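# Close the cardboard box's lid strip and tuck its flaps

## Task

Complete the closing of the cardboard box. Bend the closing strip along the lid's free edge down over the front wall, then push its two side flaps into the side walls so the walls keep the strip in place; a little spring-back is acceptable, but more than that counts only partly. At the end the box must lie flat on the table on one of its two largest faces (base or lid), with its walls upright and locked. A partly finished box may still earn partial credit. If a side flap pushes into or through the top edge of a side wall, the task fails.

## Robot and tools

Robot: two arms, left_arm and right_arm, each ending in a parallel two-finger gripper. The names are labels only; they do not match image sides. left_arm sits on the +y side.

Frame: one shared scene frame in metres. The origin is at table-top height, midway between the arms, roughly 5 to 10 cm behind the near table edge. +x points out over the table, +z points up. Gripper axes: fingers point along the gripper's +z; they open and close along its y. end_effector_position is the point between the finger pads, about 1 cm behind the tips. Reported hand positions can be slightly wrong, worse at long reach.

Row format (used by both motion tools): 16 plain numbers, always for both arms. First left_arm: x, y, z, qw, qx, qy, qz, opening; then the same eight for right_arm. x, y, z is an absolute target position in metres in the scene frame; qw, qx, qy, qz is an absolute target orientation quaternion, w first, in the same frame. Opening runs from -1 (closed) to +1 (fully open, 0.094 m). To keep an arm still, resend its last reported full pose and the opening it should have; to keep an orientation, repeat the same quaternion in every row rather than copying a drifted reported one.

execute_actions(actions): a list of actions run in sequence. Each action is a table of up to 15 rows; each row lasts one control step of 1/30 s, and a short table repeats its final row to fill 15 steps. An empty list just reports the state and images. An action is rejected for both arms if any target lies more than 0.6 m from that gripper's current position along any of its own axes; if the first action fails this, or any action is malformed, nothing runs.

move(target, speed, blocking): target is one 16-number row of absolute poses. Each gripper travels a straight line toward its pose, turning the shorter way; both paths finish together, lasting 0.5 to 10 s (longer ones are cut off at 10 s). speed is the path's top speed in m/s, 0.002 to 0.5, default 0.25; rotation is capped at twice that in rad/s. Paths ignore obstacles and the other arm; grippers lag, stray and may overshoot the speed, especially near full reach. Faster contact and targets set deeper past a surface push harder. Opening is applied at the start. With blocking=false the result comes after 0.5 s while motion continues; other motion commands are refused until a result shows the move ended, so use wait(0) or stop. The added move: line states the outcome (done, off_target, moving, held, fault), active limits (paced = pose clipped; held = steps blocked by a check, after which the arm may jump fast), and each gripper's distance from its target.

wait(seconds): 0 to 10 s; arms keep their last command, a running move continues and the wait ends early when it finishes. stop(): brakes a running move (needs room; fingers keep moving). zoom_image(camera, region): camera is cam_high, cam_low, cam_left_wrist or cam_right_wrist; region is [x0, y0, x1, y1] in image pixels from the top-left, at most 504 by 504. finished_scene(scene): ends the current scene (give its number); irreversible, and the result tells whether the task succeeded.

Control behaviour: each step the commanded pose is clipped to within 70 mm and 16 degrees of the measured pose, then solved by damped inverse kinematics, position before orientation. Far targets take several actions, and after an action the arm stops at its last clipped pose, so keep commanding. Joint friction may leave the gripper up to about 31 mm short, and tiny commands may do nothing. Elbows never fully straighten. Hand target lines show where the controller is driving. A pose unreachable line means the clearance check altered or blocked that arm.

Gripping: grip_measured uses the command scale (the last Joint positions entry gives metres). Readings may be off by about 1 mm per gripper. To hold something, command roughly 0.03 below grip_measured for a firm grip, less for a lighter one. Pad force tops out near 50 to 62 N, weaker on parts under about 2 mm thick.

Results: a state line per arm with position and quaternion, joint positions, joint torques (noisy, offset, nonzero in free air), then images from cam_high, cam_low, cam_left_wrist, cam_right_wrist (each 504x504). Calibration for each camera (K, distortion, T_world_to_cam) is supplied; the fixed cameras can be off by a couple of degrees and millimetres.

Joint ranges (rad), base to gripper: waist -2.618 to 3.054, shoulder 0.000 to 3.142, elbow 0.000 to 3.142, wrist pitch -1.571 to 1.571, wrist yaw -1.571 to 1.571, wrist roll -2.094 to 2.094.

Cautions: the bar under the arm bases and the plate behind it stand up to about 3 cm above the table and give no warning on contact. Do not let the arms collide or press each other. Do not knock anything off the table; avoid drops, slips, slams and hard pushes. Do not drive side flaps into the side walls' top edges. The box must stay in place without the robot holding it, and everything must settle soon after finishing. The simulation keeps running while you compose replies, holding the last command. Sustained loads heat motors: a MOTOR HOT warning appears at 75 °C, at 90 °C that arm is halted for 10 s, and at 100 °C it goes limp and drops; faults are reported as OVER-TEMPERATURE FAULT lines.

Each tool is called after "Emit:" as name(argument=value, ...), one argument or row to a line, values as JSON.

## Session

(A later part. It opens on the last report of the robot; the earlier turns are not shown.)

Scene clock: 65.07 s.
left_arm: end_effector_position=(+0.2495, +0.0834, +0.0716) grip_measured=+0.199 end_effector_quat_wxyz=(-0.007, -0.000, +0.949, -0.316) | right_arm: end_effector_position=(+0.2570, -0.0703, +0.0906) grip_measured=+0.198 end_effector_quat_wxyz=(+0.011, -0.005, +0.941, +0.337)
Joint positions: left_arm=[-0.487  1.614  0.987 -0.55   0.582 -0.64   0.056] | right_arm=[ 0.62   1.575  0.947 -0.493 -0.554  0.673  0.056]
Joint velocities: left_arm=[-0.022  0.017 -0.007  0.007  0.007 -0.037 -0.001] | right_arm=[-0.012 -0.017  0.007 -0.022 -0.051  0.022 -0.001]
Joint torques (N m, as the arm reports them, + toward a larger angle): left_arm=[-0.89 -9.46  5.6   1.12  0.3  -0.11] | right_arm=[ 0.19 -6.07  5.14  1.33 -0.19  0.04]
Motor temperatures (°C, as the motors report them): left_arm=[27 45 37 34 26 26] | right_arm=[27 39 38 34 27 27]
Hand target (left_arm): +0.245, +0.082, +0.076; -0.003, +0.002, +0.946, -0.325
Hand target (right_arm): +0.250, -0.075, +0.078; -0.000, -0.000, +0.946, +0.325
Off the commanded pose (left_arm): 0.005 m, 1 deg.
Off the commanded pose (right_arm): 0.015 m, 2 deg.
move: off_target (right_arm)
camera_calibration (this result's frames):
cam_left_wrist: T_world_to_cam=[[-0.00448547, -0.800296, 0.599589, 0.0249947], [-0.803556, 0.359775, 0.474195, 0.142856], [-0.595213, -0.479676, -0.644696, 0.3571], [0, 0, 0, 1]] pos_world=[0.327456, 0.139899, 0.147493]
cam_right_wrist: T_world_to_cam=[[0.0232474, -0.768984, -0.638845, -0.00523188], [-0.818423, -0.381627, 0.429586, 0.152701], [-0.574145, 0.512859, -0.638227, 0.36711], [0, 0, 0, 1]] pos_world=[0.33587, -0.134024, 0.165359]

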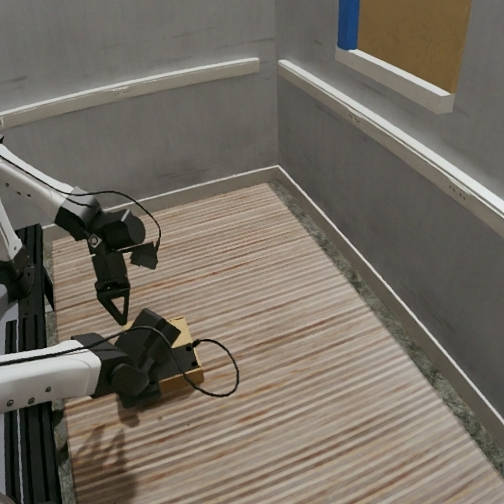

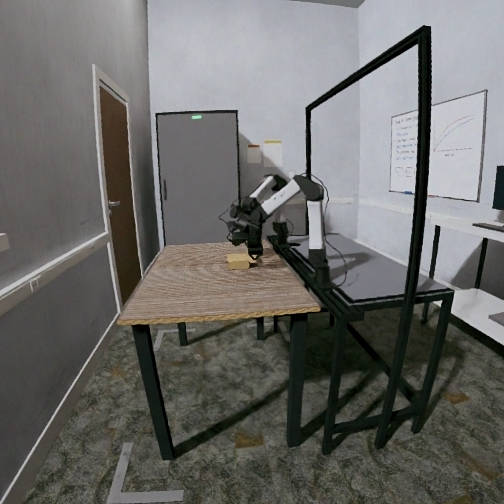

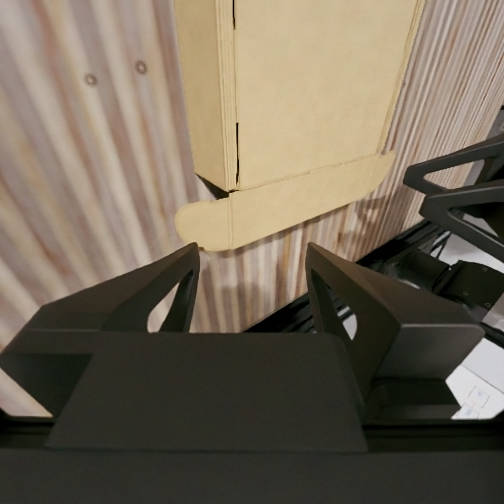

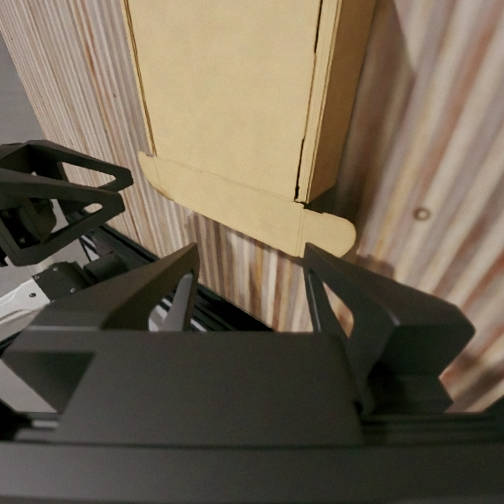

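Emit:
move(
  target=[0.252,0.070,0.040,0,0,0.9455,-0.3256,0.2, 0.254,-0.080,0.045,0,0,0.9455,0.3256,0.2],
  speed=0.03,
)

Scene clock: 69.73 s.
left_arm: end_effector_position=(+0.2558, +0.0692, +0.0523) grip_measured=+0.199 end_effector_quat_wxyz=(+0.009, +0.005, +0.943, -0.333) | right_arm: end_effector_position=(+0.2602, -0.0731, +0.0587) grip_measured=+0.198 end_effector_quat_wxyz=(+0.012, -0.004, +0.942, +0.335)
Joint positions: left_arm=[-0.513  1.666  0.936 -0.38   0.582 -0.677  0.056] | right_arm=[ 0.608  1.64   0.877 -0.366 -0.554  0.662  0.056]
Joint velocities: left_arm=[-0.007  0.007 -0.007 -0.037  0.037 -0.095 -0.   ] | right_arm=[ 0.002  0.012  0.007 -0.007  0.022  0.007  0.   ]
Joint torques (N m, as the arm reports them, + toward a larger angle): left_arm=[-0.86 -6.14  5.44  1.26  0.15 -0.12] | right_arm=[-0.74 -5.6   4.96  1.33 -0.28 -0.04]
Motor temperatures (°C, as the motors report them): left_arm=[27 45 37 34 26 26] | right_arm=[27 39 38 34 27 27]
Hand target (left_arm): +0.251, +0.071, +0.040; -0.000, +0.000, +0.946, -0.325
Hand target (right_arm): +0.254, -0.080, +0.045; -0.000, +0.000, +0.946, +0.325
Off the commanded pose (left_arm): 0.013 m, 1 deg.
Off the commanded pose (right_arm): 0.017 m, 2 deg.
move: off_target (left_arm, right_arm)
camera_calibration (this result's frames):
cam_left_wrist: T_world_to_cam=[[-0.0244861, -0.778935, 0.626626, 0.0274882], [-0.818847, 0.375206, 0.434407, 0.167074], [-0.573489, -0.502474, -0.647016, 0.337714], [0, 0, 0, 1]] pos_world=[0.331156, 0.128417, 0.128703]
cam_right_wrist: T_world_to_cam=[[0.0219134, -0.771893, -0.635375, -0.0279504], [-0.819912, -0.377529, 0.430368, 0.168495], [-0.57207, 0.511521, -0.641157, 0.349569], [0, 0, 0, 1]] pos_world=[0.338741, -0.136774, 0.133855]

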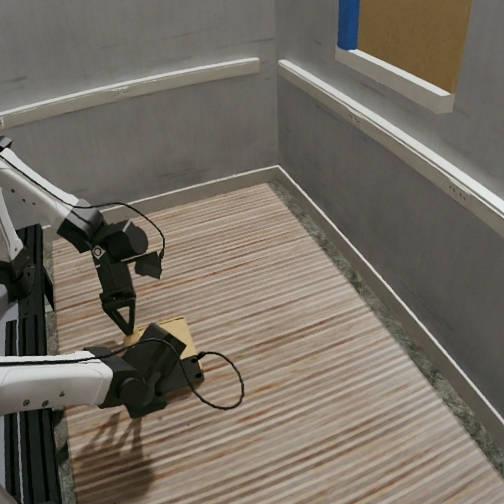

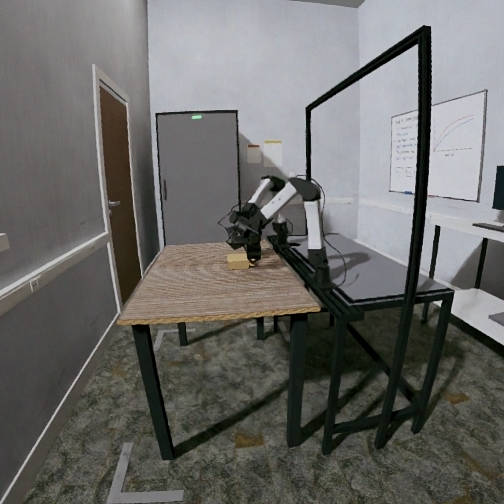

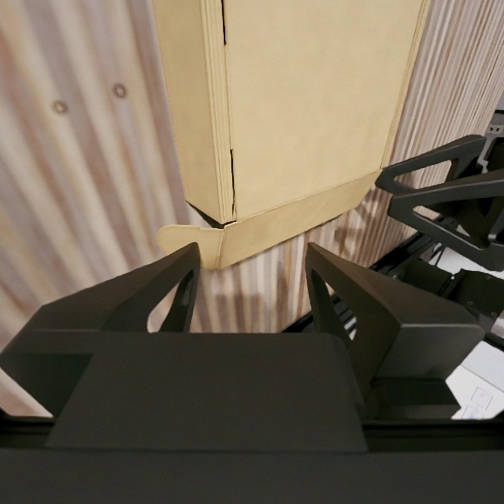

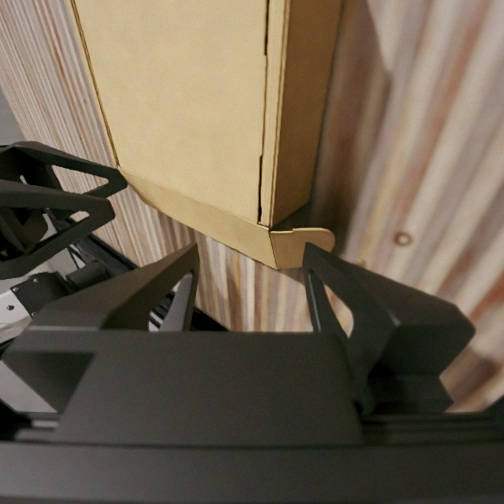

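Emit:
move(
  target=[0.266,0.088,0.075,0,0,0.9455,-0.3256,0.2, 0.270,-0.088,0.082,0,0,0.9455,0.3256,0.2],
  speed=0.04,
)

Emit:
move(
  target=[0.262,0.084,0.036,0,0,0.9455,-0.3256,0.2, 0.264,-0.086,0.042,0,0,0.9455,0.3256,0.2],
  speed=0.03,
)

Scene clock: 75.33 s.
left_arm: end_effector_position=(+0.2633, +0.0872, +0.0635) grip_measured=+0.199 end_effector_quat_wxyz=(-0.006, -0.002, +0.948, -0.319) | right_arm: end_effector_position=(+0.2638, -0.0901, +0.0693) grip_measured=+0.198 end_effector_quat_wxyz=(-0.012, +0.006, +0.949, +0.316)
Joint positions: left_arm=[-0.452  1.666  1.008 -0.533  0.598 -0.609  0.056] | right_arm=[ 0.556  1.64   0.956 -0.539 -0.565  0.605  0.056]
Joint velocities: left_arm=[ 0.022 -0.017  0.002 -0.022  0.051  0.022  0.   ] | right_arm=[-0.017 -0.017 -0.007 -0.037 -0.051 -0.051  0.   ]
Joint torques (N m, as the arm reports them, + toward a larger angle): left_arm=[ 0.45 -9.34  7.97  0.8   0.31  0.04] | right_arm=[-0.8  -8.03  8.71  1.06 -0.31 -0.09]
Motor temperatures (°C, as the motors report them): left_arm=[27 44 37 35 26 26] | right_arm=[27 38 38 34 27 27]
Hand target (left_arm): +0.266, +0.088, +0.075; +0.000, -0.000, +0.945, -0.326
Hand target (right_arm): +0.270, -0.088, +0.082; +0.001, +0.000, +0.946, +0.325
Off the commanded pose (left_arm): 0.012 m, 1 deg.
Off the commanded pose (right_arm): 0.014 m, 2 deg.
move: off_target (left_arm, right_arm)
camera_calibration (this result's frames):
cam_left_wrist: T_world_to_cam=[[-0.00084181, -0.796867, 0.604154, 0.0314013], [-0.805246, 0.358768, 0.472086, 0.157041], [-0.592941, -0.486095, -0.641976, 0.361733], [0, 0, 0, 1]] pos_world=[0.340969, 0.144518, 0.139116]
cam_right_wrist: T_world_to_cam=[[-0.0126553, -0.796548, -0.604443, -0.0296683], [-0.797579, -0.356546, 0.486563, 0.152623], [-0.603082, 0.488248, -0.630798, 0.372475], [0, 0, 0, 1]] pos_world=[0.345986, -0.151075, 0.142763]

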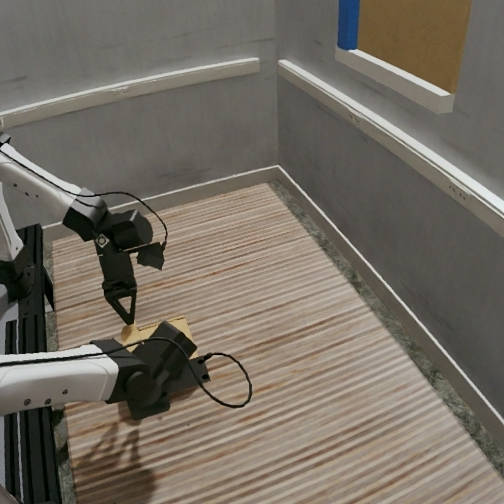

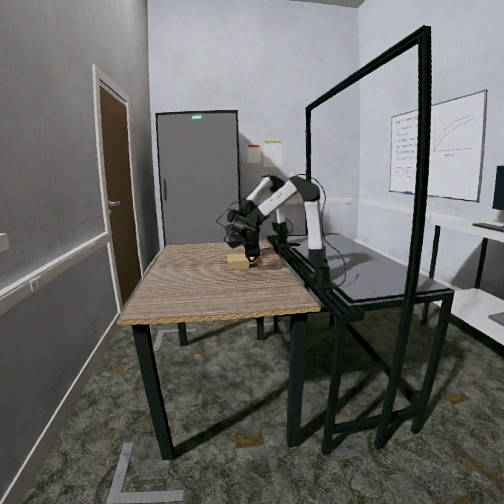

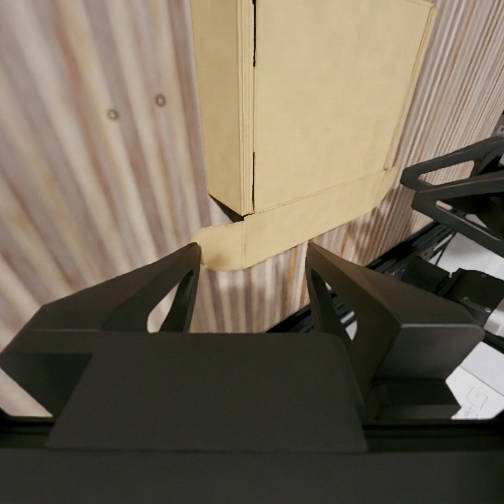

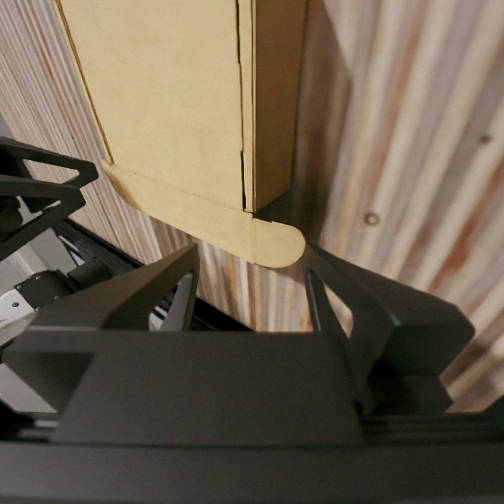

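Scene clock: 76.57 s.
left_arm: end_effector_position=(+0.2659, +0.0840, +0.0465) grip_measured=+0.199 end_effector_quat_wxyz=(+0.010, +0.004, +0.944, -0.329) | right_arm: end_effector_position=(+0.2741, -0.0845, +0.0554) grip_measured=+0.198 end_effector_quat_wxyz=(+0.017, -0.004, +0.943, +0.332)
Joint positions: left_arm=[-0.458  1.69   0.944 -0.402  0.598 -0.617  0.056] | right_arm=[ 0.556  1.67   0.901 -0.386 -0.566  0.605  0.056]
Joint velocities: left_arm=[-0.007 -0.002  0.002  0.037 -0.007  0.066 -0.   ] | right_arm=[-0.007 -0.002 -0.002  0.022  0.007  0.007 -0.001]
Joint torques (N m, as the arm reports them, + toward a larger angle): left_arm=[-0.87 -6.42  5.45  1.21  0.23 -0.12] | right_arm=[ 0.69 -5.82  5.06  1.27 -0.28  0.  ]
Motor temperatures (°C, as the motors report them): left_arm=[27 44 37 35 26 26] | right_arm=[27 38 38 34 27 27]
Hand target (left_arm): +0.261, +0.085, +0.036; -0.000, +0.000, +0.946, -0.325
Hand target (right_arm): +0.264, -0.086, +0.043; -0.000, -0.000, +0.946, +0.326
Off the commanded pose (left_arm): 0.011 m, 1 deg.
Off the commanded pose (right_arm): 0.017 m, 2 deg.
move: off_target (left_arm, right_arm)
camera_calibration (this result's frames):
cam_left_wrist: T_world_to_cam=[[-0.0227617, -0.784104, 0.620212, 0.0431157], [-0.819832, 0.369679, 0.43728, 0.172867], [-0.572152, -0.498516, -0.651248, 0.34669], [0, 0, 0, 1]] pos_world=[0.341063, 0.142733, 0.123449]
cam_right_wrist: T_world_to_cam=[[0.025222, -0.775784, -0.630495, -0.0406203], [-0.825429, -0.37195, 0.424641, 0.179347], [-0.563942, 0.509718, -0.649736, 0.359289], [0, 0, 0, 1]] pos_world=[0.351681, -0.147941, 0.131674]

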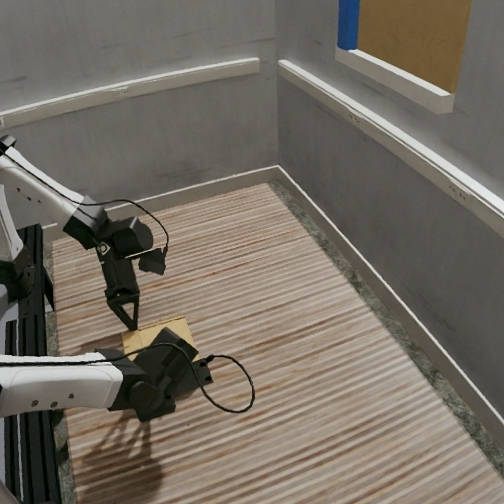

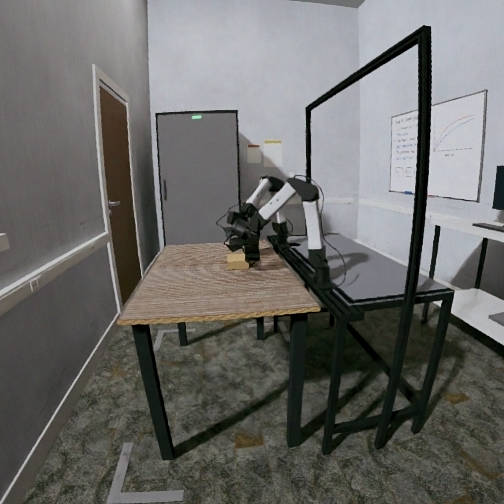

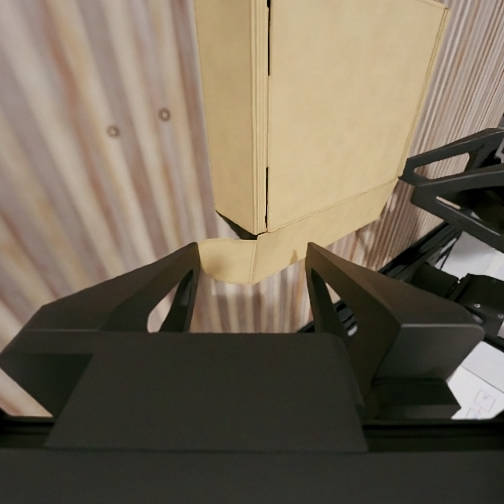

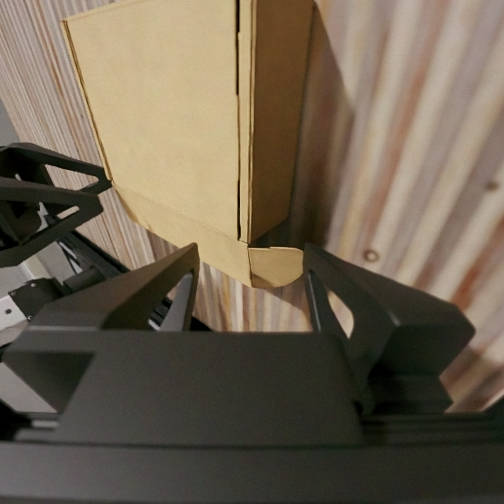

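Both caught at tips and folding. Move inward and down.

Emit:
move(
  target=[0.258,0.070,0.028,0,0,0.9455,-0.3256,0.2, 0.262,-0.072,0.034,0,0,0.9455,0.3256,0.2],
  speed=0.025,
)

Scene clock: 79.90 s.
left_arm: end_effector_position=(+0.2645, +0.0666, +0.0434) grip_measured=+0.199 end_effector_quat_wxyz=(+0.013, +0.008, +0.941, -0.337) | right_arm: end_effector_position=(+0.2732, -0.0681, +0.0497) grip_measured=+0.198 end_effector_quat_wxyz=(+0.018, -0.006, +0.941, +0.338)
Joint positions: left_arm=[-0.505  1.712  0.944 -0.335  0.589 -0.667  0.056] | right_arm=[ 0.6    1.703  0.901 -0.318 -0.557  0.653  0.056]
Joint velocities: left_arm=[ 0.007  0.002 -0.017  0.051 -0.007  0.022  0.   ] | right_arm=[ 0.002 -0.002 -0.007  0.081  0.007  0.022  0.001]
Joint torques (N m, as the arm reports them, + toward a larger angle): left_arm=[-0.92 -6.39  4.92  1.29  0.1  -0.08] | right_arm=[ 0.66 -5.93  4.58  1.33 -0.2   0.08]
Motor temperatures (°C, as the motors report them): left_arm=[27 44 37 35 26 26] | right_arm=[27 38 38 34 27 27]
Hand target (left_arm): +0.258, +0.071, +0.028; -0.000, +0.000, +0.946, -0.325
Hand target (right_arm): +0.262, -0.072, +0.034; -0.000, +0.000, +0.945, +0.326
Off the commanded pose (left_arm): 0.017 m, 2 deg.
Off the commanded pose (right_arm): 0.020 m, 3 deg.
move: off_target (left_arm, right_arm)
camera_calibration (this result's frames):
cam_left_wrist: T_world_to_cam=[[-0.0326348, -0.773404, 0.633073, 0.0327327], [-0.821597, 0.381447, 0.423647, 0.179846], [-0.569133, -0.506306, -0.647875, 0.3348], [0, 0, 0, 1]] pos_world=[0.339375, 0.126225, 0.119995]
cam_right_wrist: T_world_to_cam=[[0.030015, -0.767329, -0.64055, -0.031681], [-0.825278, -0.380575, 0.417228, 0.18686], [-0.563928, 0.516109, -0.644683, 0.346901], [0, 0, 0, 1]] pos_world=[0.350789, -0.132234, 0.125385]

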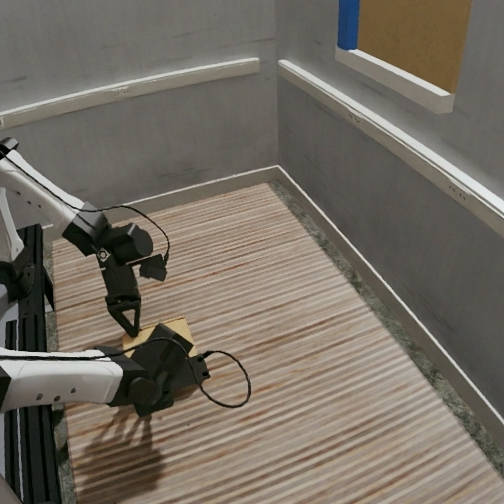

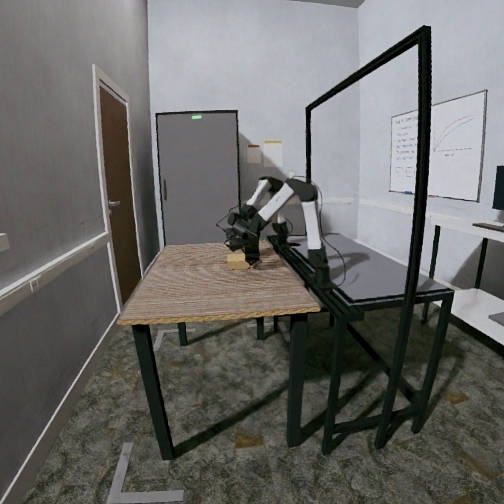

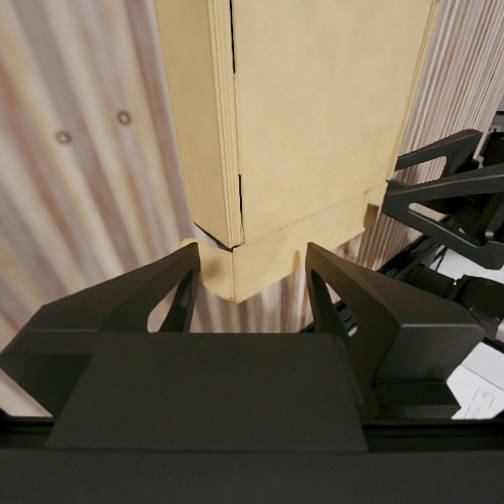

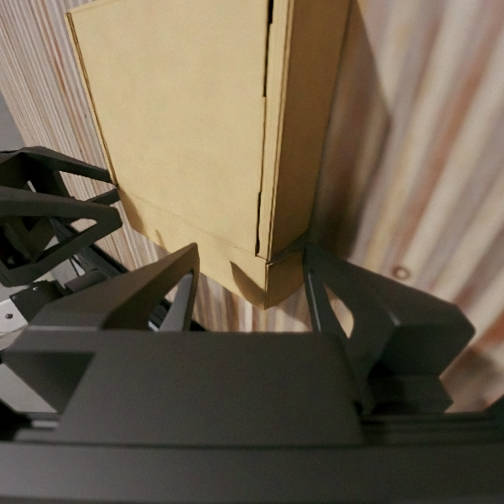

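Emit:
move(
  target=[0.244,0.068,0.022,0,0,0.9455,-0.3256,0.2, 0.247,-0.070,0.028,0,0,0.9455,0.3256,0.2],
  speed=0.025,
)

Emit:
zoom_image(
  camera="cam_left_wrist",
  region=[130,150,330,320],
)

Emit:
zoom_image(
  camera="cam_right_wrist",
  region=[170,150,370,320],
)

Scene clock: 84.93 s.
left_arm: end_effector_position=(+0.2478, +0.0666, +0.0273) grip_measured=+0.199 end_effector_quat_wxyz=(+0.001, +0.002, +0.944, -0.329) | right_arm: end_effector_position=(+0.2569, -0.0660, +0.0355) grip_measured=+0.198 end_effector_quat_wxyz=(+0.008, -0.003, +0.943, +0.334)
Joint positions: left_arm=[-0.536  1.712  0.878 -0.281  0.576 -0.702  0.056] | right_arm=[ 0.633  1.703  0.838 -0.26  -0.546  0.688  0.056]
Joint velocities: left_arm=[ 0.007 -0.022  0.002 -0.051  0.037  0.007 -0.001] | right_arm=[ 0.017 -0.012  0.007 -0.022 -0.007 -0.007 -0.001]
Joint torques (N m, as the arm reports them, + toward a larger angle): left_arm=[-1.12 -8.05  5.05  1.28  0.11 -0.12] | right_arm=[ 0.72 -7.44  4.27  1.47 -0.22  0.06]
Motor temperatures (°C, as the motors report them): left_arm=[27 43 37 35 26 26] | right_arm=[27 38 38 34 27 27]
Hand target (left_arm): +0.244, +0.068, +0.022; -0.000, -0.000, +0.946, -0.325
Hand target (right_arm): +0.247, -0.069, +0.028; -0.001, -0.000, +0.945, +0.326
Off the commanded pose (left_arm): 0.007 m, 1 deg.
Off the commanded pose (right_arm): 0.013 m, 1 deg.
move: off_target (right_arm)
camera_calibration (this result's frames):
cam_left_wrist: T_world_to_cam=[[-0.0135135, -0.783404, 0.621365, 0.0387033], [-0.810694, 0.372344, 0.451813, 0.170059], [-0.585314, -0.497632, -0.640133, 0.318098], [0, 0, 0, 1]] pos_world=[0.324576, 0.125296, 0.102742]
cam_right_wrist: T_world_to_cam=[[0.0178592, -0.773535, -0.633502, -0.0362996], [-0.815561, -0.377802, 0.438322, 0.177097], [-0.578396, 0.508831, -0.637612, 0.33048], [0, 0, 0, 1]] pos_world=[0.33623, -0.12933, 0.110097]

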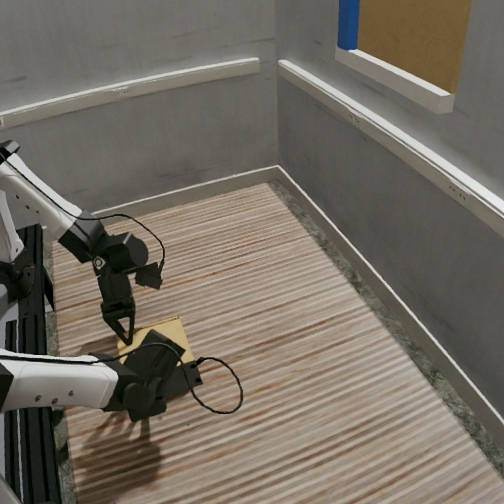

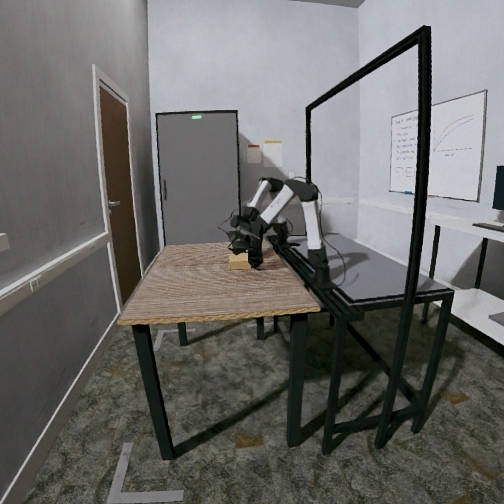

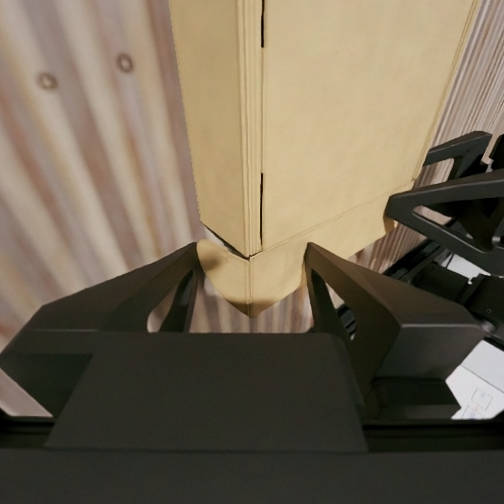

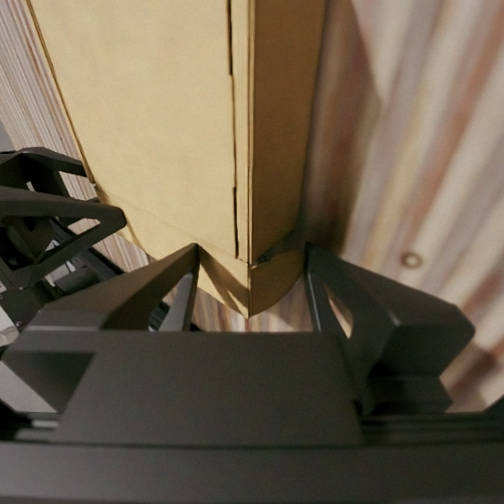

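Region (130, 150, 330, 320) of cam_left_wrist's 504x504 image, scaled by 2.520, with more detail than that image has; it fills the top 428 rows of this view, and the rest is white.

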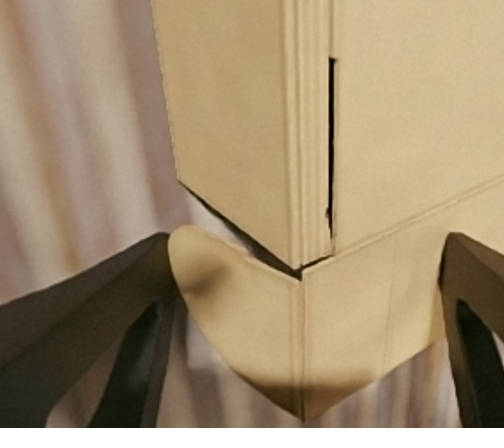

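Region (170, 150, 370, 320) of cam_right_wrist's 504x504 image, scaled by 2.520, with more detail than that image has; it fills the top 428 rows of this view, and the rest is white.

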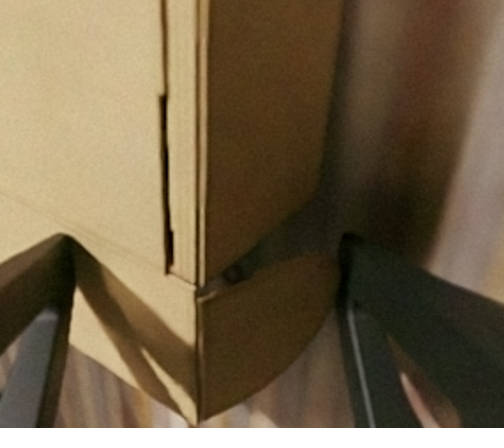

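Emit:
move(
  target=[0.248,0.067,0.032,0.0565,-0.164,0.931,-0.321,0.1, 0.250,-0.067,0.038,0.0565,0.164,0.931,0.321,0.1],
  speed=0.04,
)

Emit:
zoom_image(
  camera="cam_left_wrist",
  region=[130,150,330,320],
)

Emit:
zoom_image(
  camera="cam_right_wrist",
  region=[170,150,370,320],
)

Scene clock: 99.57 s.
left_arm: end_effector_position=(+0.2548, +0.0665, +0.0309) grip_measured=+0.102 end_effector_quat_wxyz=(+0.057, -0.164, +0.932, -0.319) | right_arm: end_effector_position=(+0.2548, -0.0614, +0.0437) grip_measured=+0.103 end_effector_quat_wxyz=(+0.054, +0.154, +0.930, +0.328)
Joint positions: left_arm=[-0.617  1.607  0.753 -0.087  0.354 -1.122  0.052] | right_arm=[ 0.737  1.579  0.712 -0.086 -0.339  1.109  0.052]
Joint velocities: left_arm=[-0.012  0.007  0.002 -0.007 -0.022 -0.095  0.   ] | right_arm=[-0.007 -0.017 -0.012  0.007  0.007 -0.022 -0.001]
Joint torques (N m, as the arm reports them, + toward a larger angle): left_arm=[-1.33 -8.68  5.01  1.43  0.09 -0.11] | right_arm=[ 0.57 -7.15  5.04  1.71  0.11  0.13]
Motor temperatures (°C, as the motors report them): left_arm=[27 44 37 36 26 26] | right_arm=[27 38 37 35 27 27]
Hand target (left_arm): +0.248, +0.067, +0.031; +0.056, -0.163, +0.931, -0.321
Hand target (right_arm): +0.250, -0.066, +0.039; +0.055, +0.164, +0.931, +0.321
Off the commanded pose (left_arm): 0.007 m, 0 deg.
Off the commanded pose (right_arm): 0.009 m, 1 deg.
move: done
camera_calibration (this result's frames):
cam_left_wrist: T_world_to_cam=[[0.261326, -0.746248, 0.612227, -0.035788], [-0.887502, 0.063633, 0.456388, 0.214107], [-0.379537, -0.662619, -0.645668, 0.283137], [0, 0, 0, 1]] pos_world=[0.306834, 0.147281, 0.107007]
cam_right_wrist: T_world_to_cam=[[-0.243797, -0.735726, -0.631878, 0.0414546], [-0.886241, -0.0956024, 0.453252, 0.208149], [-0.393878, 0.670498, -0.628723, 0.294702], [0, 0, 0, 1]] pos_world=[0.310653, -0.147198, 0.117137]

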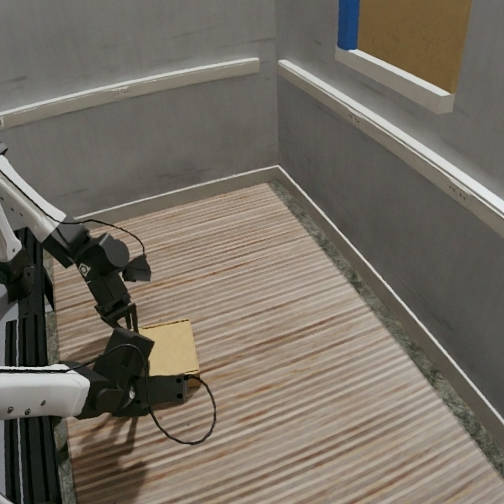

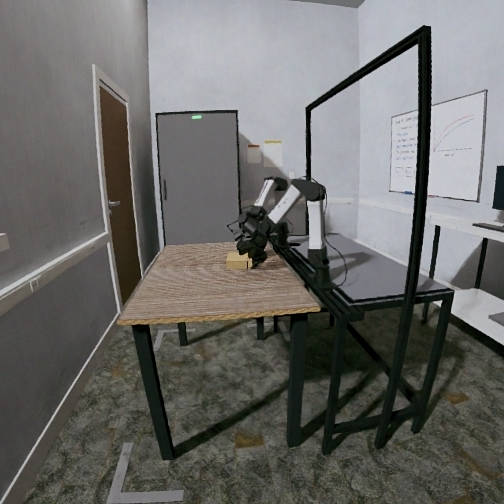

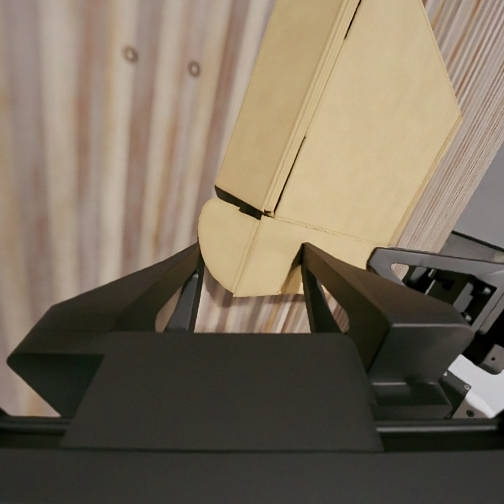

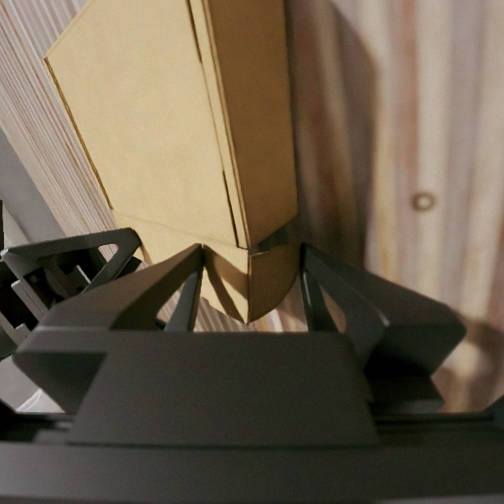

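Region (130, 150, 330, 320) of cam_left_wrist's 504x504 image, scaled by 2.520, with more detail than that image has; it fills the top 428 rows of this view, and the rest is white.

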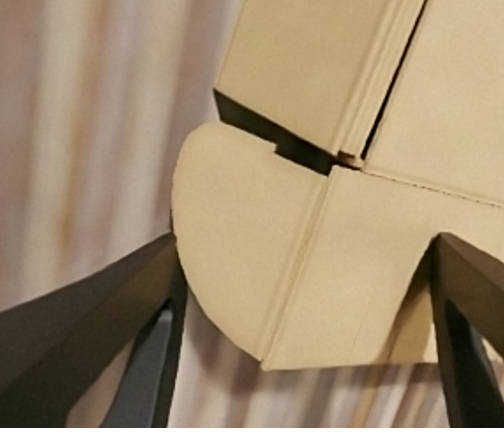

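Region (170, 150, 370, 320) of cam_right_wrist's 504x504 image, scaled by 2.520, with more detail than that image has; it fills the top 428 rows of this view, and the rest is white.

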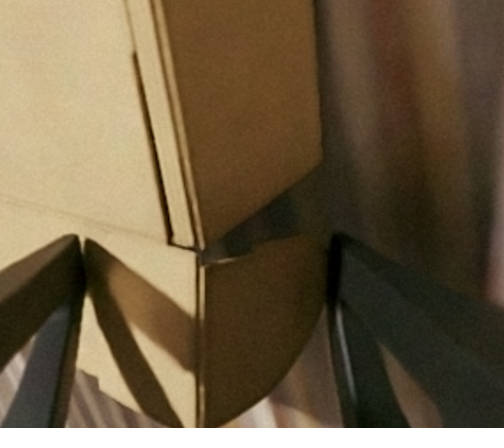

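Emit:
move(
  target=[0.25,0.085,0.035,0.0565,-0.164,0.931,-0.321,0.5, 0.250,-0.085,0.045,0.0565,0.164,0.931,0.321,0.5],
  speed=0.03,
)

Emit:
move(
  target=[0.26,0.095,0.095,0,0,0.9455,-0.3256,0.3, 0.265,-0.095,0.10,0.0283,0.082,0.942,0.324,0.3],
  speed=0.08,
)

Scene clock: 104.17 s.
left_arm: end_effector_position=(+0.2559, +0.0780, +0.0346) grip_measured=+0.498 end_effector_quat_wxyz=(+0.062, -0.163, +0.930, -0.324) | right_arm: end_effector_position=(+0.2584, -0.0769, +0.0509) grip_measured=+0.498 end_effector_quat_wxyz=(+0.065, +0.163, +0.928, +0.328)
Joint positions: left_arm=[-0.581  1.572  0.725 -0.091  0.374 -1.092  0.07 ] | right_arm=[ 0.696  1.524  0.688 -0.112 -0.34   1.091  0.07 ]
Joint velocities: left_arm=[-0.007 -0.007 -0.002 -0.007 -0.037  0.037 -0.001] | right_arm=[-0.007 -0.012 -0.002 -0.007 -0.051 -0.007 -0.001]
Joint torques (N m, as the arm reports them, + toward a larger angle): left_arm=[ 0.41 -8.74  5.29  1.2   0.14  0.03] | right_arm=[-0.88 -6.92  5.02  1.48 -0.21 -0.1 ]
Motor temperatures (°C, as the motors report them): left_arm=[27 44 37 36 26 26] | right_arm=[27 38 37 35 27 27]
Hand target (left_arm): +0.250, +0.084, +0.035; +0.056, -0.164, +0.931, -0.321
Hand target (right_arm): +0.250, -0.085, +0.045; +0.057, +0.164, +0.931, +0.321
Off the commanded pose (left_arm): 0.009 m, 1 deg.
Off the commanded pose (right_arm): 0.013 m, 1 deg.
move: off_target (right_arm)
camera_calibration (this result's frames):
cam_left_wrist: T_world_to_cam=[[0.254421, -0.741113, 0.621306, -0.028705], [-0.892854, 0.0668494, 0.445358, 0.214144], [-0.371594, -0.668044, -0.644698, 0.291985], [0, 0, 0, 1]] pos_world=[0.307002, 0.15947, 0.110706]
cam_right_wrist: T_world_to_cam=[[-0.253385, -0.729722, -0.635061, 0.0385242], [-0.895063, -0.0721771, 0.44006, 0.211377], [-0.366958, 0.679924, -0.634859, 0.305083], [0, 0, 0, 1]] pos_world=[0.31091, -0.164065, 0.125131]

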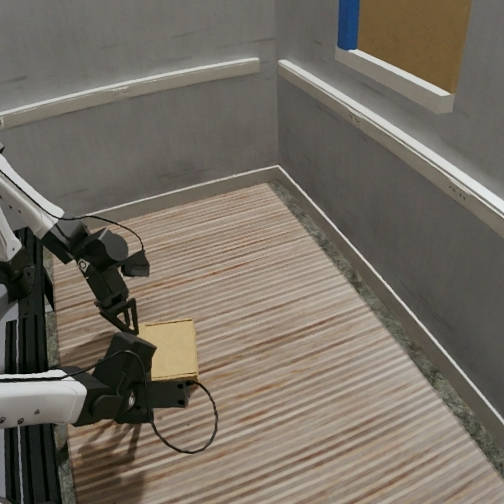

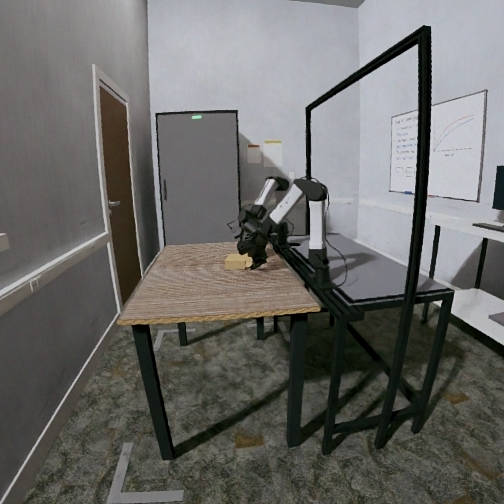

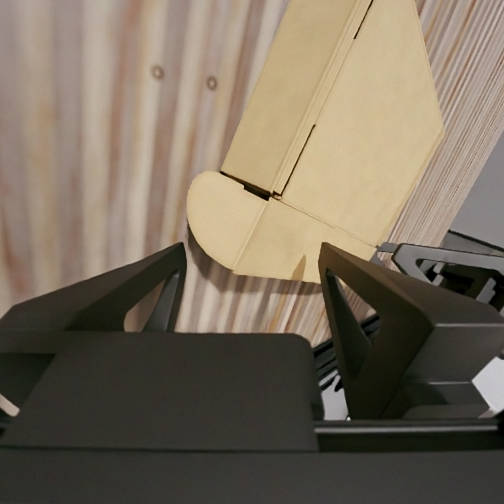

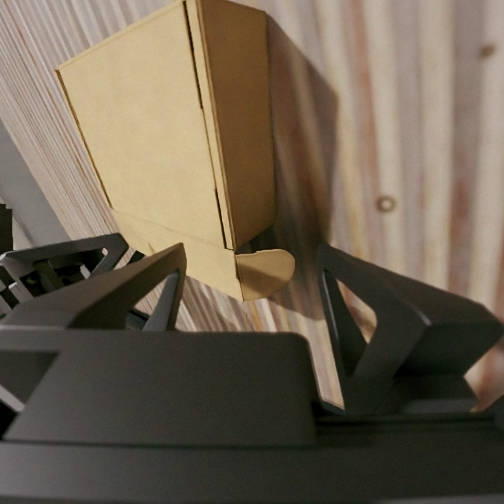

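Scene clock: 106.87 s.
left_arm: end_effector_position=(+0.2596, +0.0923, +0.0965) grip_measured=+0.301 end_effector_quat_wxyz=(+0.010, +0.003, +0.945, -0.328) | right_arm: end_effector_position=(+0.2596, -0.0972, +0.0876) grip_measured=+0.302 end_effector_quat_wxyz=(+0.019, +0.087, +0.945, +0.314)
Joint positions: left_arm=[-0.439  1.572  1.034 -0.621  0.604 -0.598  0.061] | right_arm=[ 0.579  1.5    0.88  -0.494 -0.486  0.813  0.061]
Joint velocities: left_arm=[-0.007  0.007 -0.002 -0.022  0.022  0.037  0.   ] | right_arm=[ 0.002  0.017  0.002  0.037 -0.007 -0.022  0.001]
Joint torques (N m, as the arm reports them, + toward a larger angle): left_arm=[ 0.49 -5.74  8.29  0.85  0.3   0.07] | right_arm=[-0.95 -6.9   9.1   1.13 -0.28 -0.07]
Motor temperatures (°C, as the motors report them): left_arm=[27 44 37 36 26 26] | right_arm=[27 38 37 35 27 27]
Hand target (left_arm): +0.261, +0.094, +0.095; +0.001, -0.001, +0.945, -0.327
Hand target (right_arm): +0.265, -0.096, +0.100; +0.029, +0.082, +0.942, +0.324
Off the commanded pose (left_arm): 0.003 m, 1 deg.
Off the commanded pose (right_arm): 0.014 m, 2 deg.
move: off_target (right_arm)
camera_calibration (this result's frames):
cam_left_wrist: T_world_to_cam=[[-0.0202362, -0.785236, 0.618866, 0.0181168], [-0.82059, 0.36666, 0.438398, 0.143205], [-0.571159, -0.498963, -0.651776, 0.379664], [0, 0, 0, 1]] pos_world=[0.334728, 0.151157, 0.173464]
cam_right_wrist: T_world_to_cam=[[-0.146829, -0.784327, -0.602721, 0.0115678], [-0.850318, -0.211228, 0.482019, 0.166089], [-0.505372, 0.583279, -0.635913, 0.369261], [0, 0, 0, 1]] pos_world=[0.329541, -0.171227, 0.161732]

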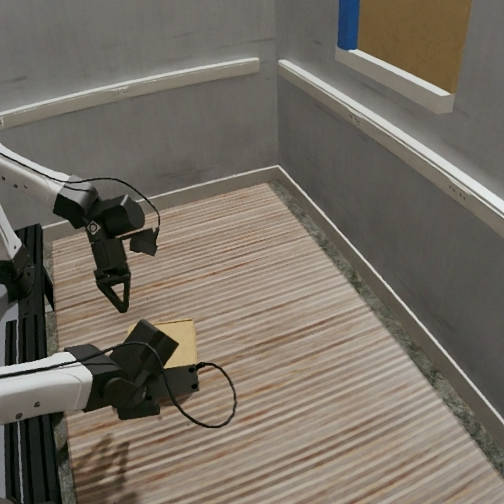

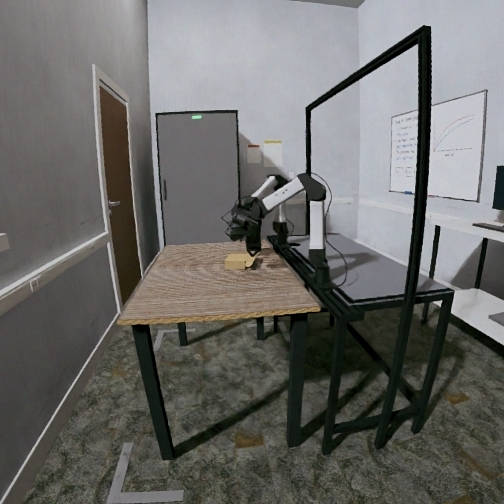

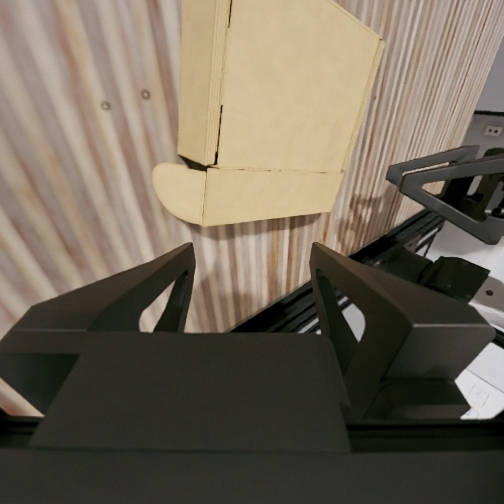

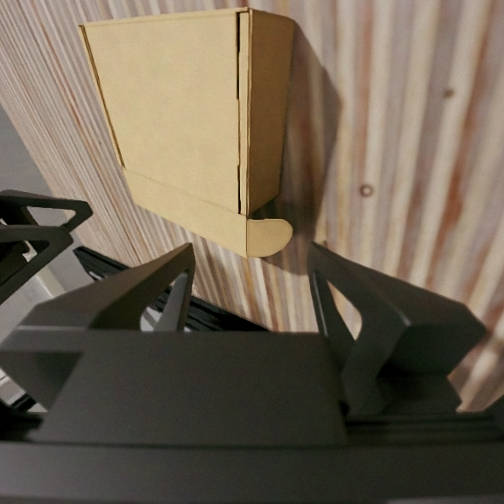

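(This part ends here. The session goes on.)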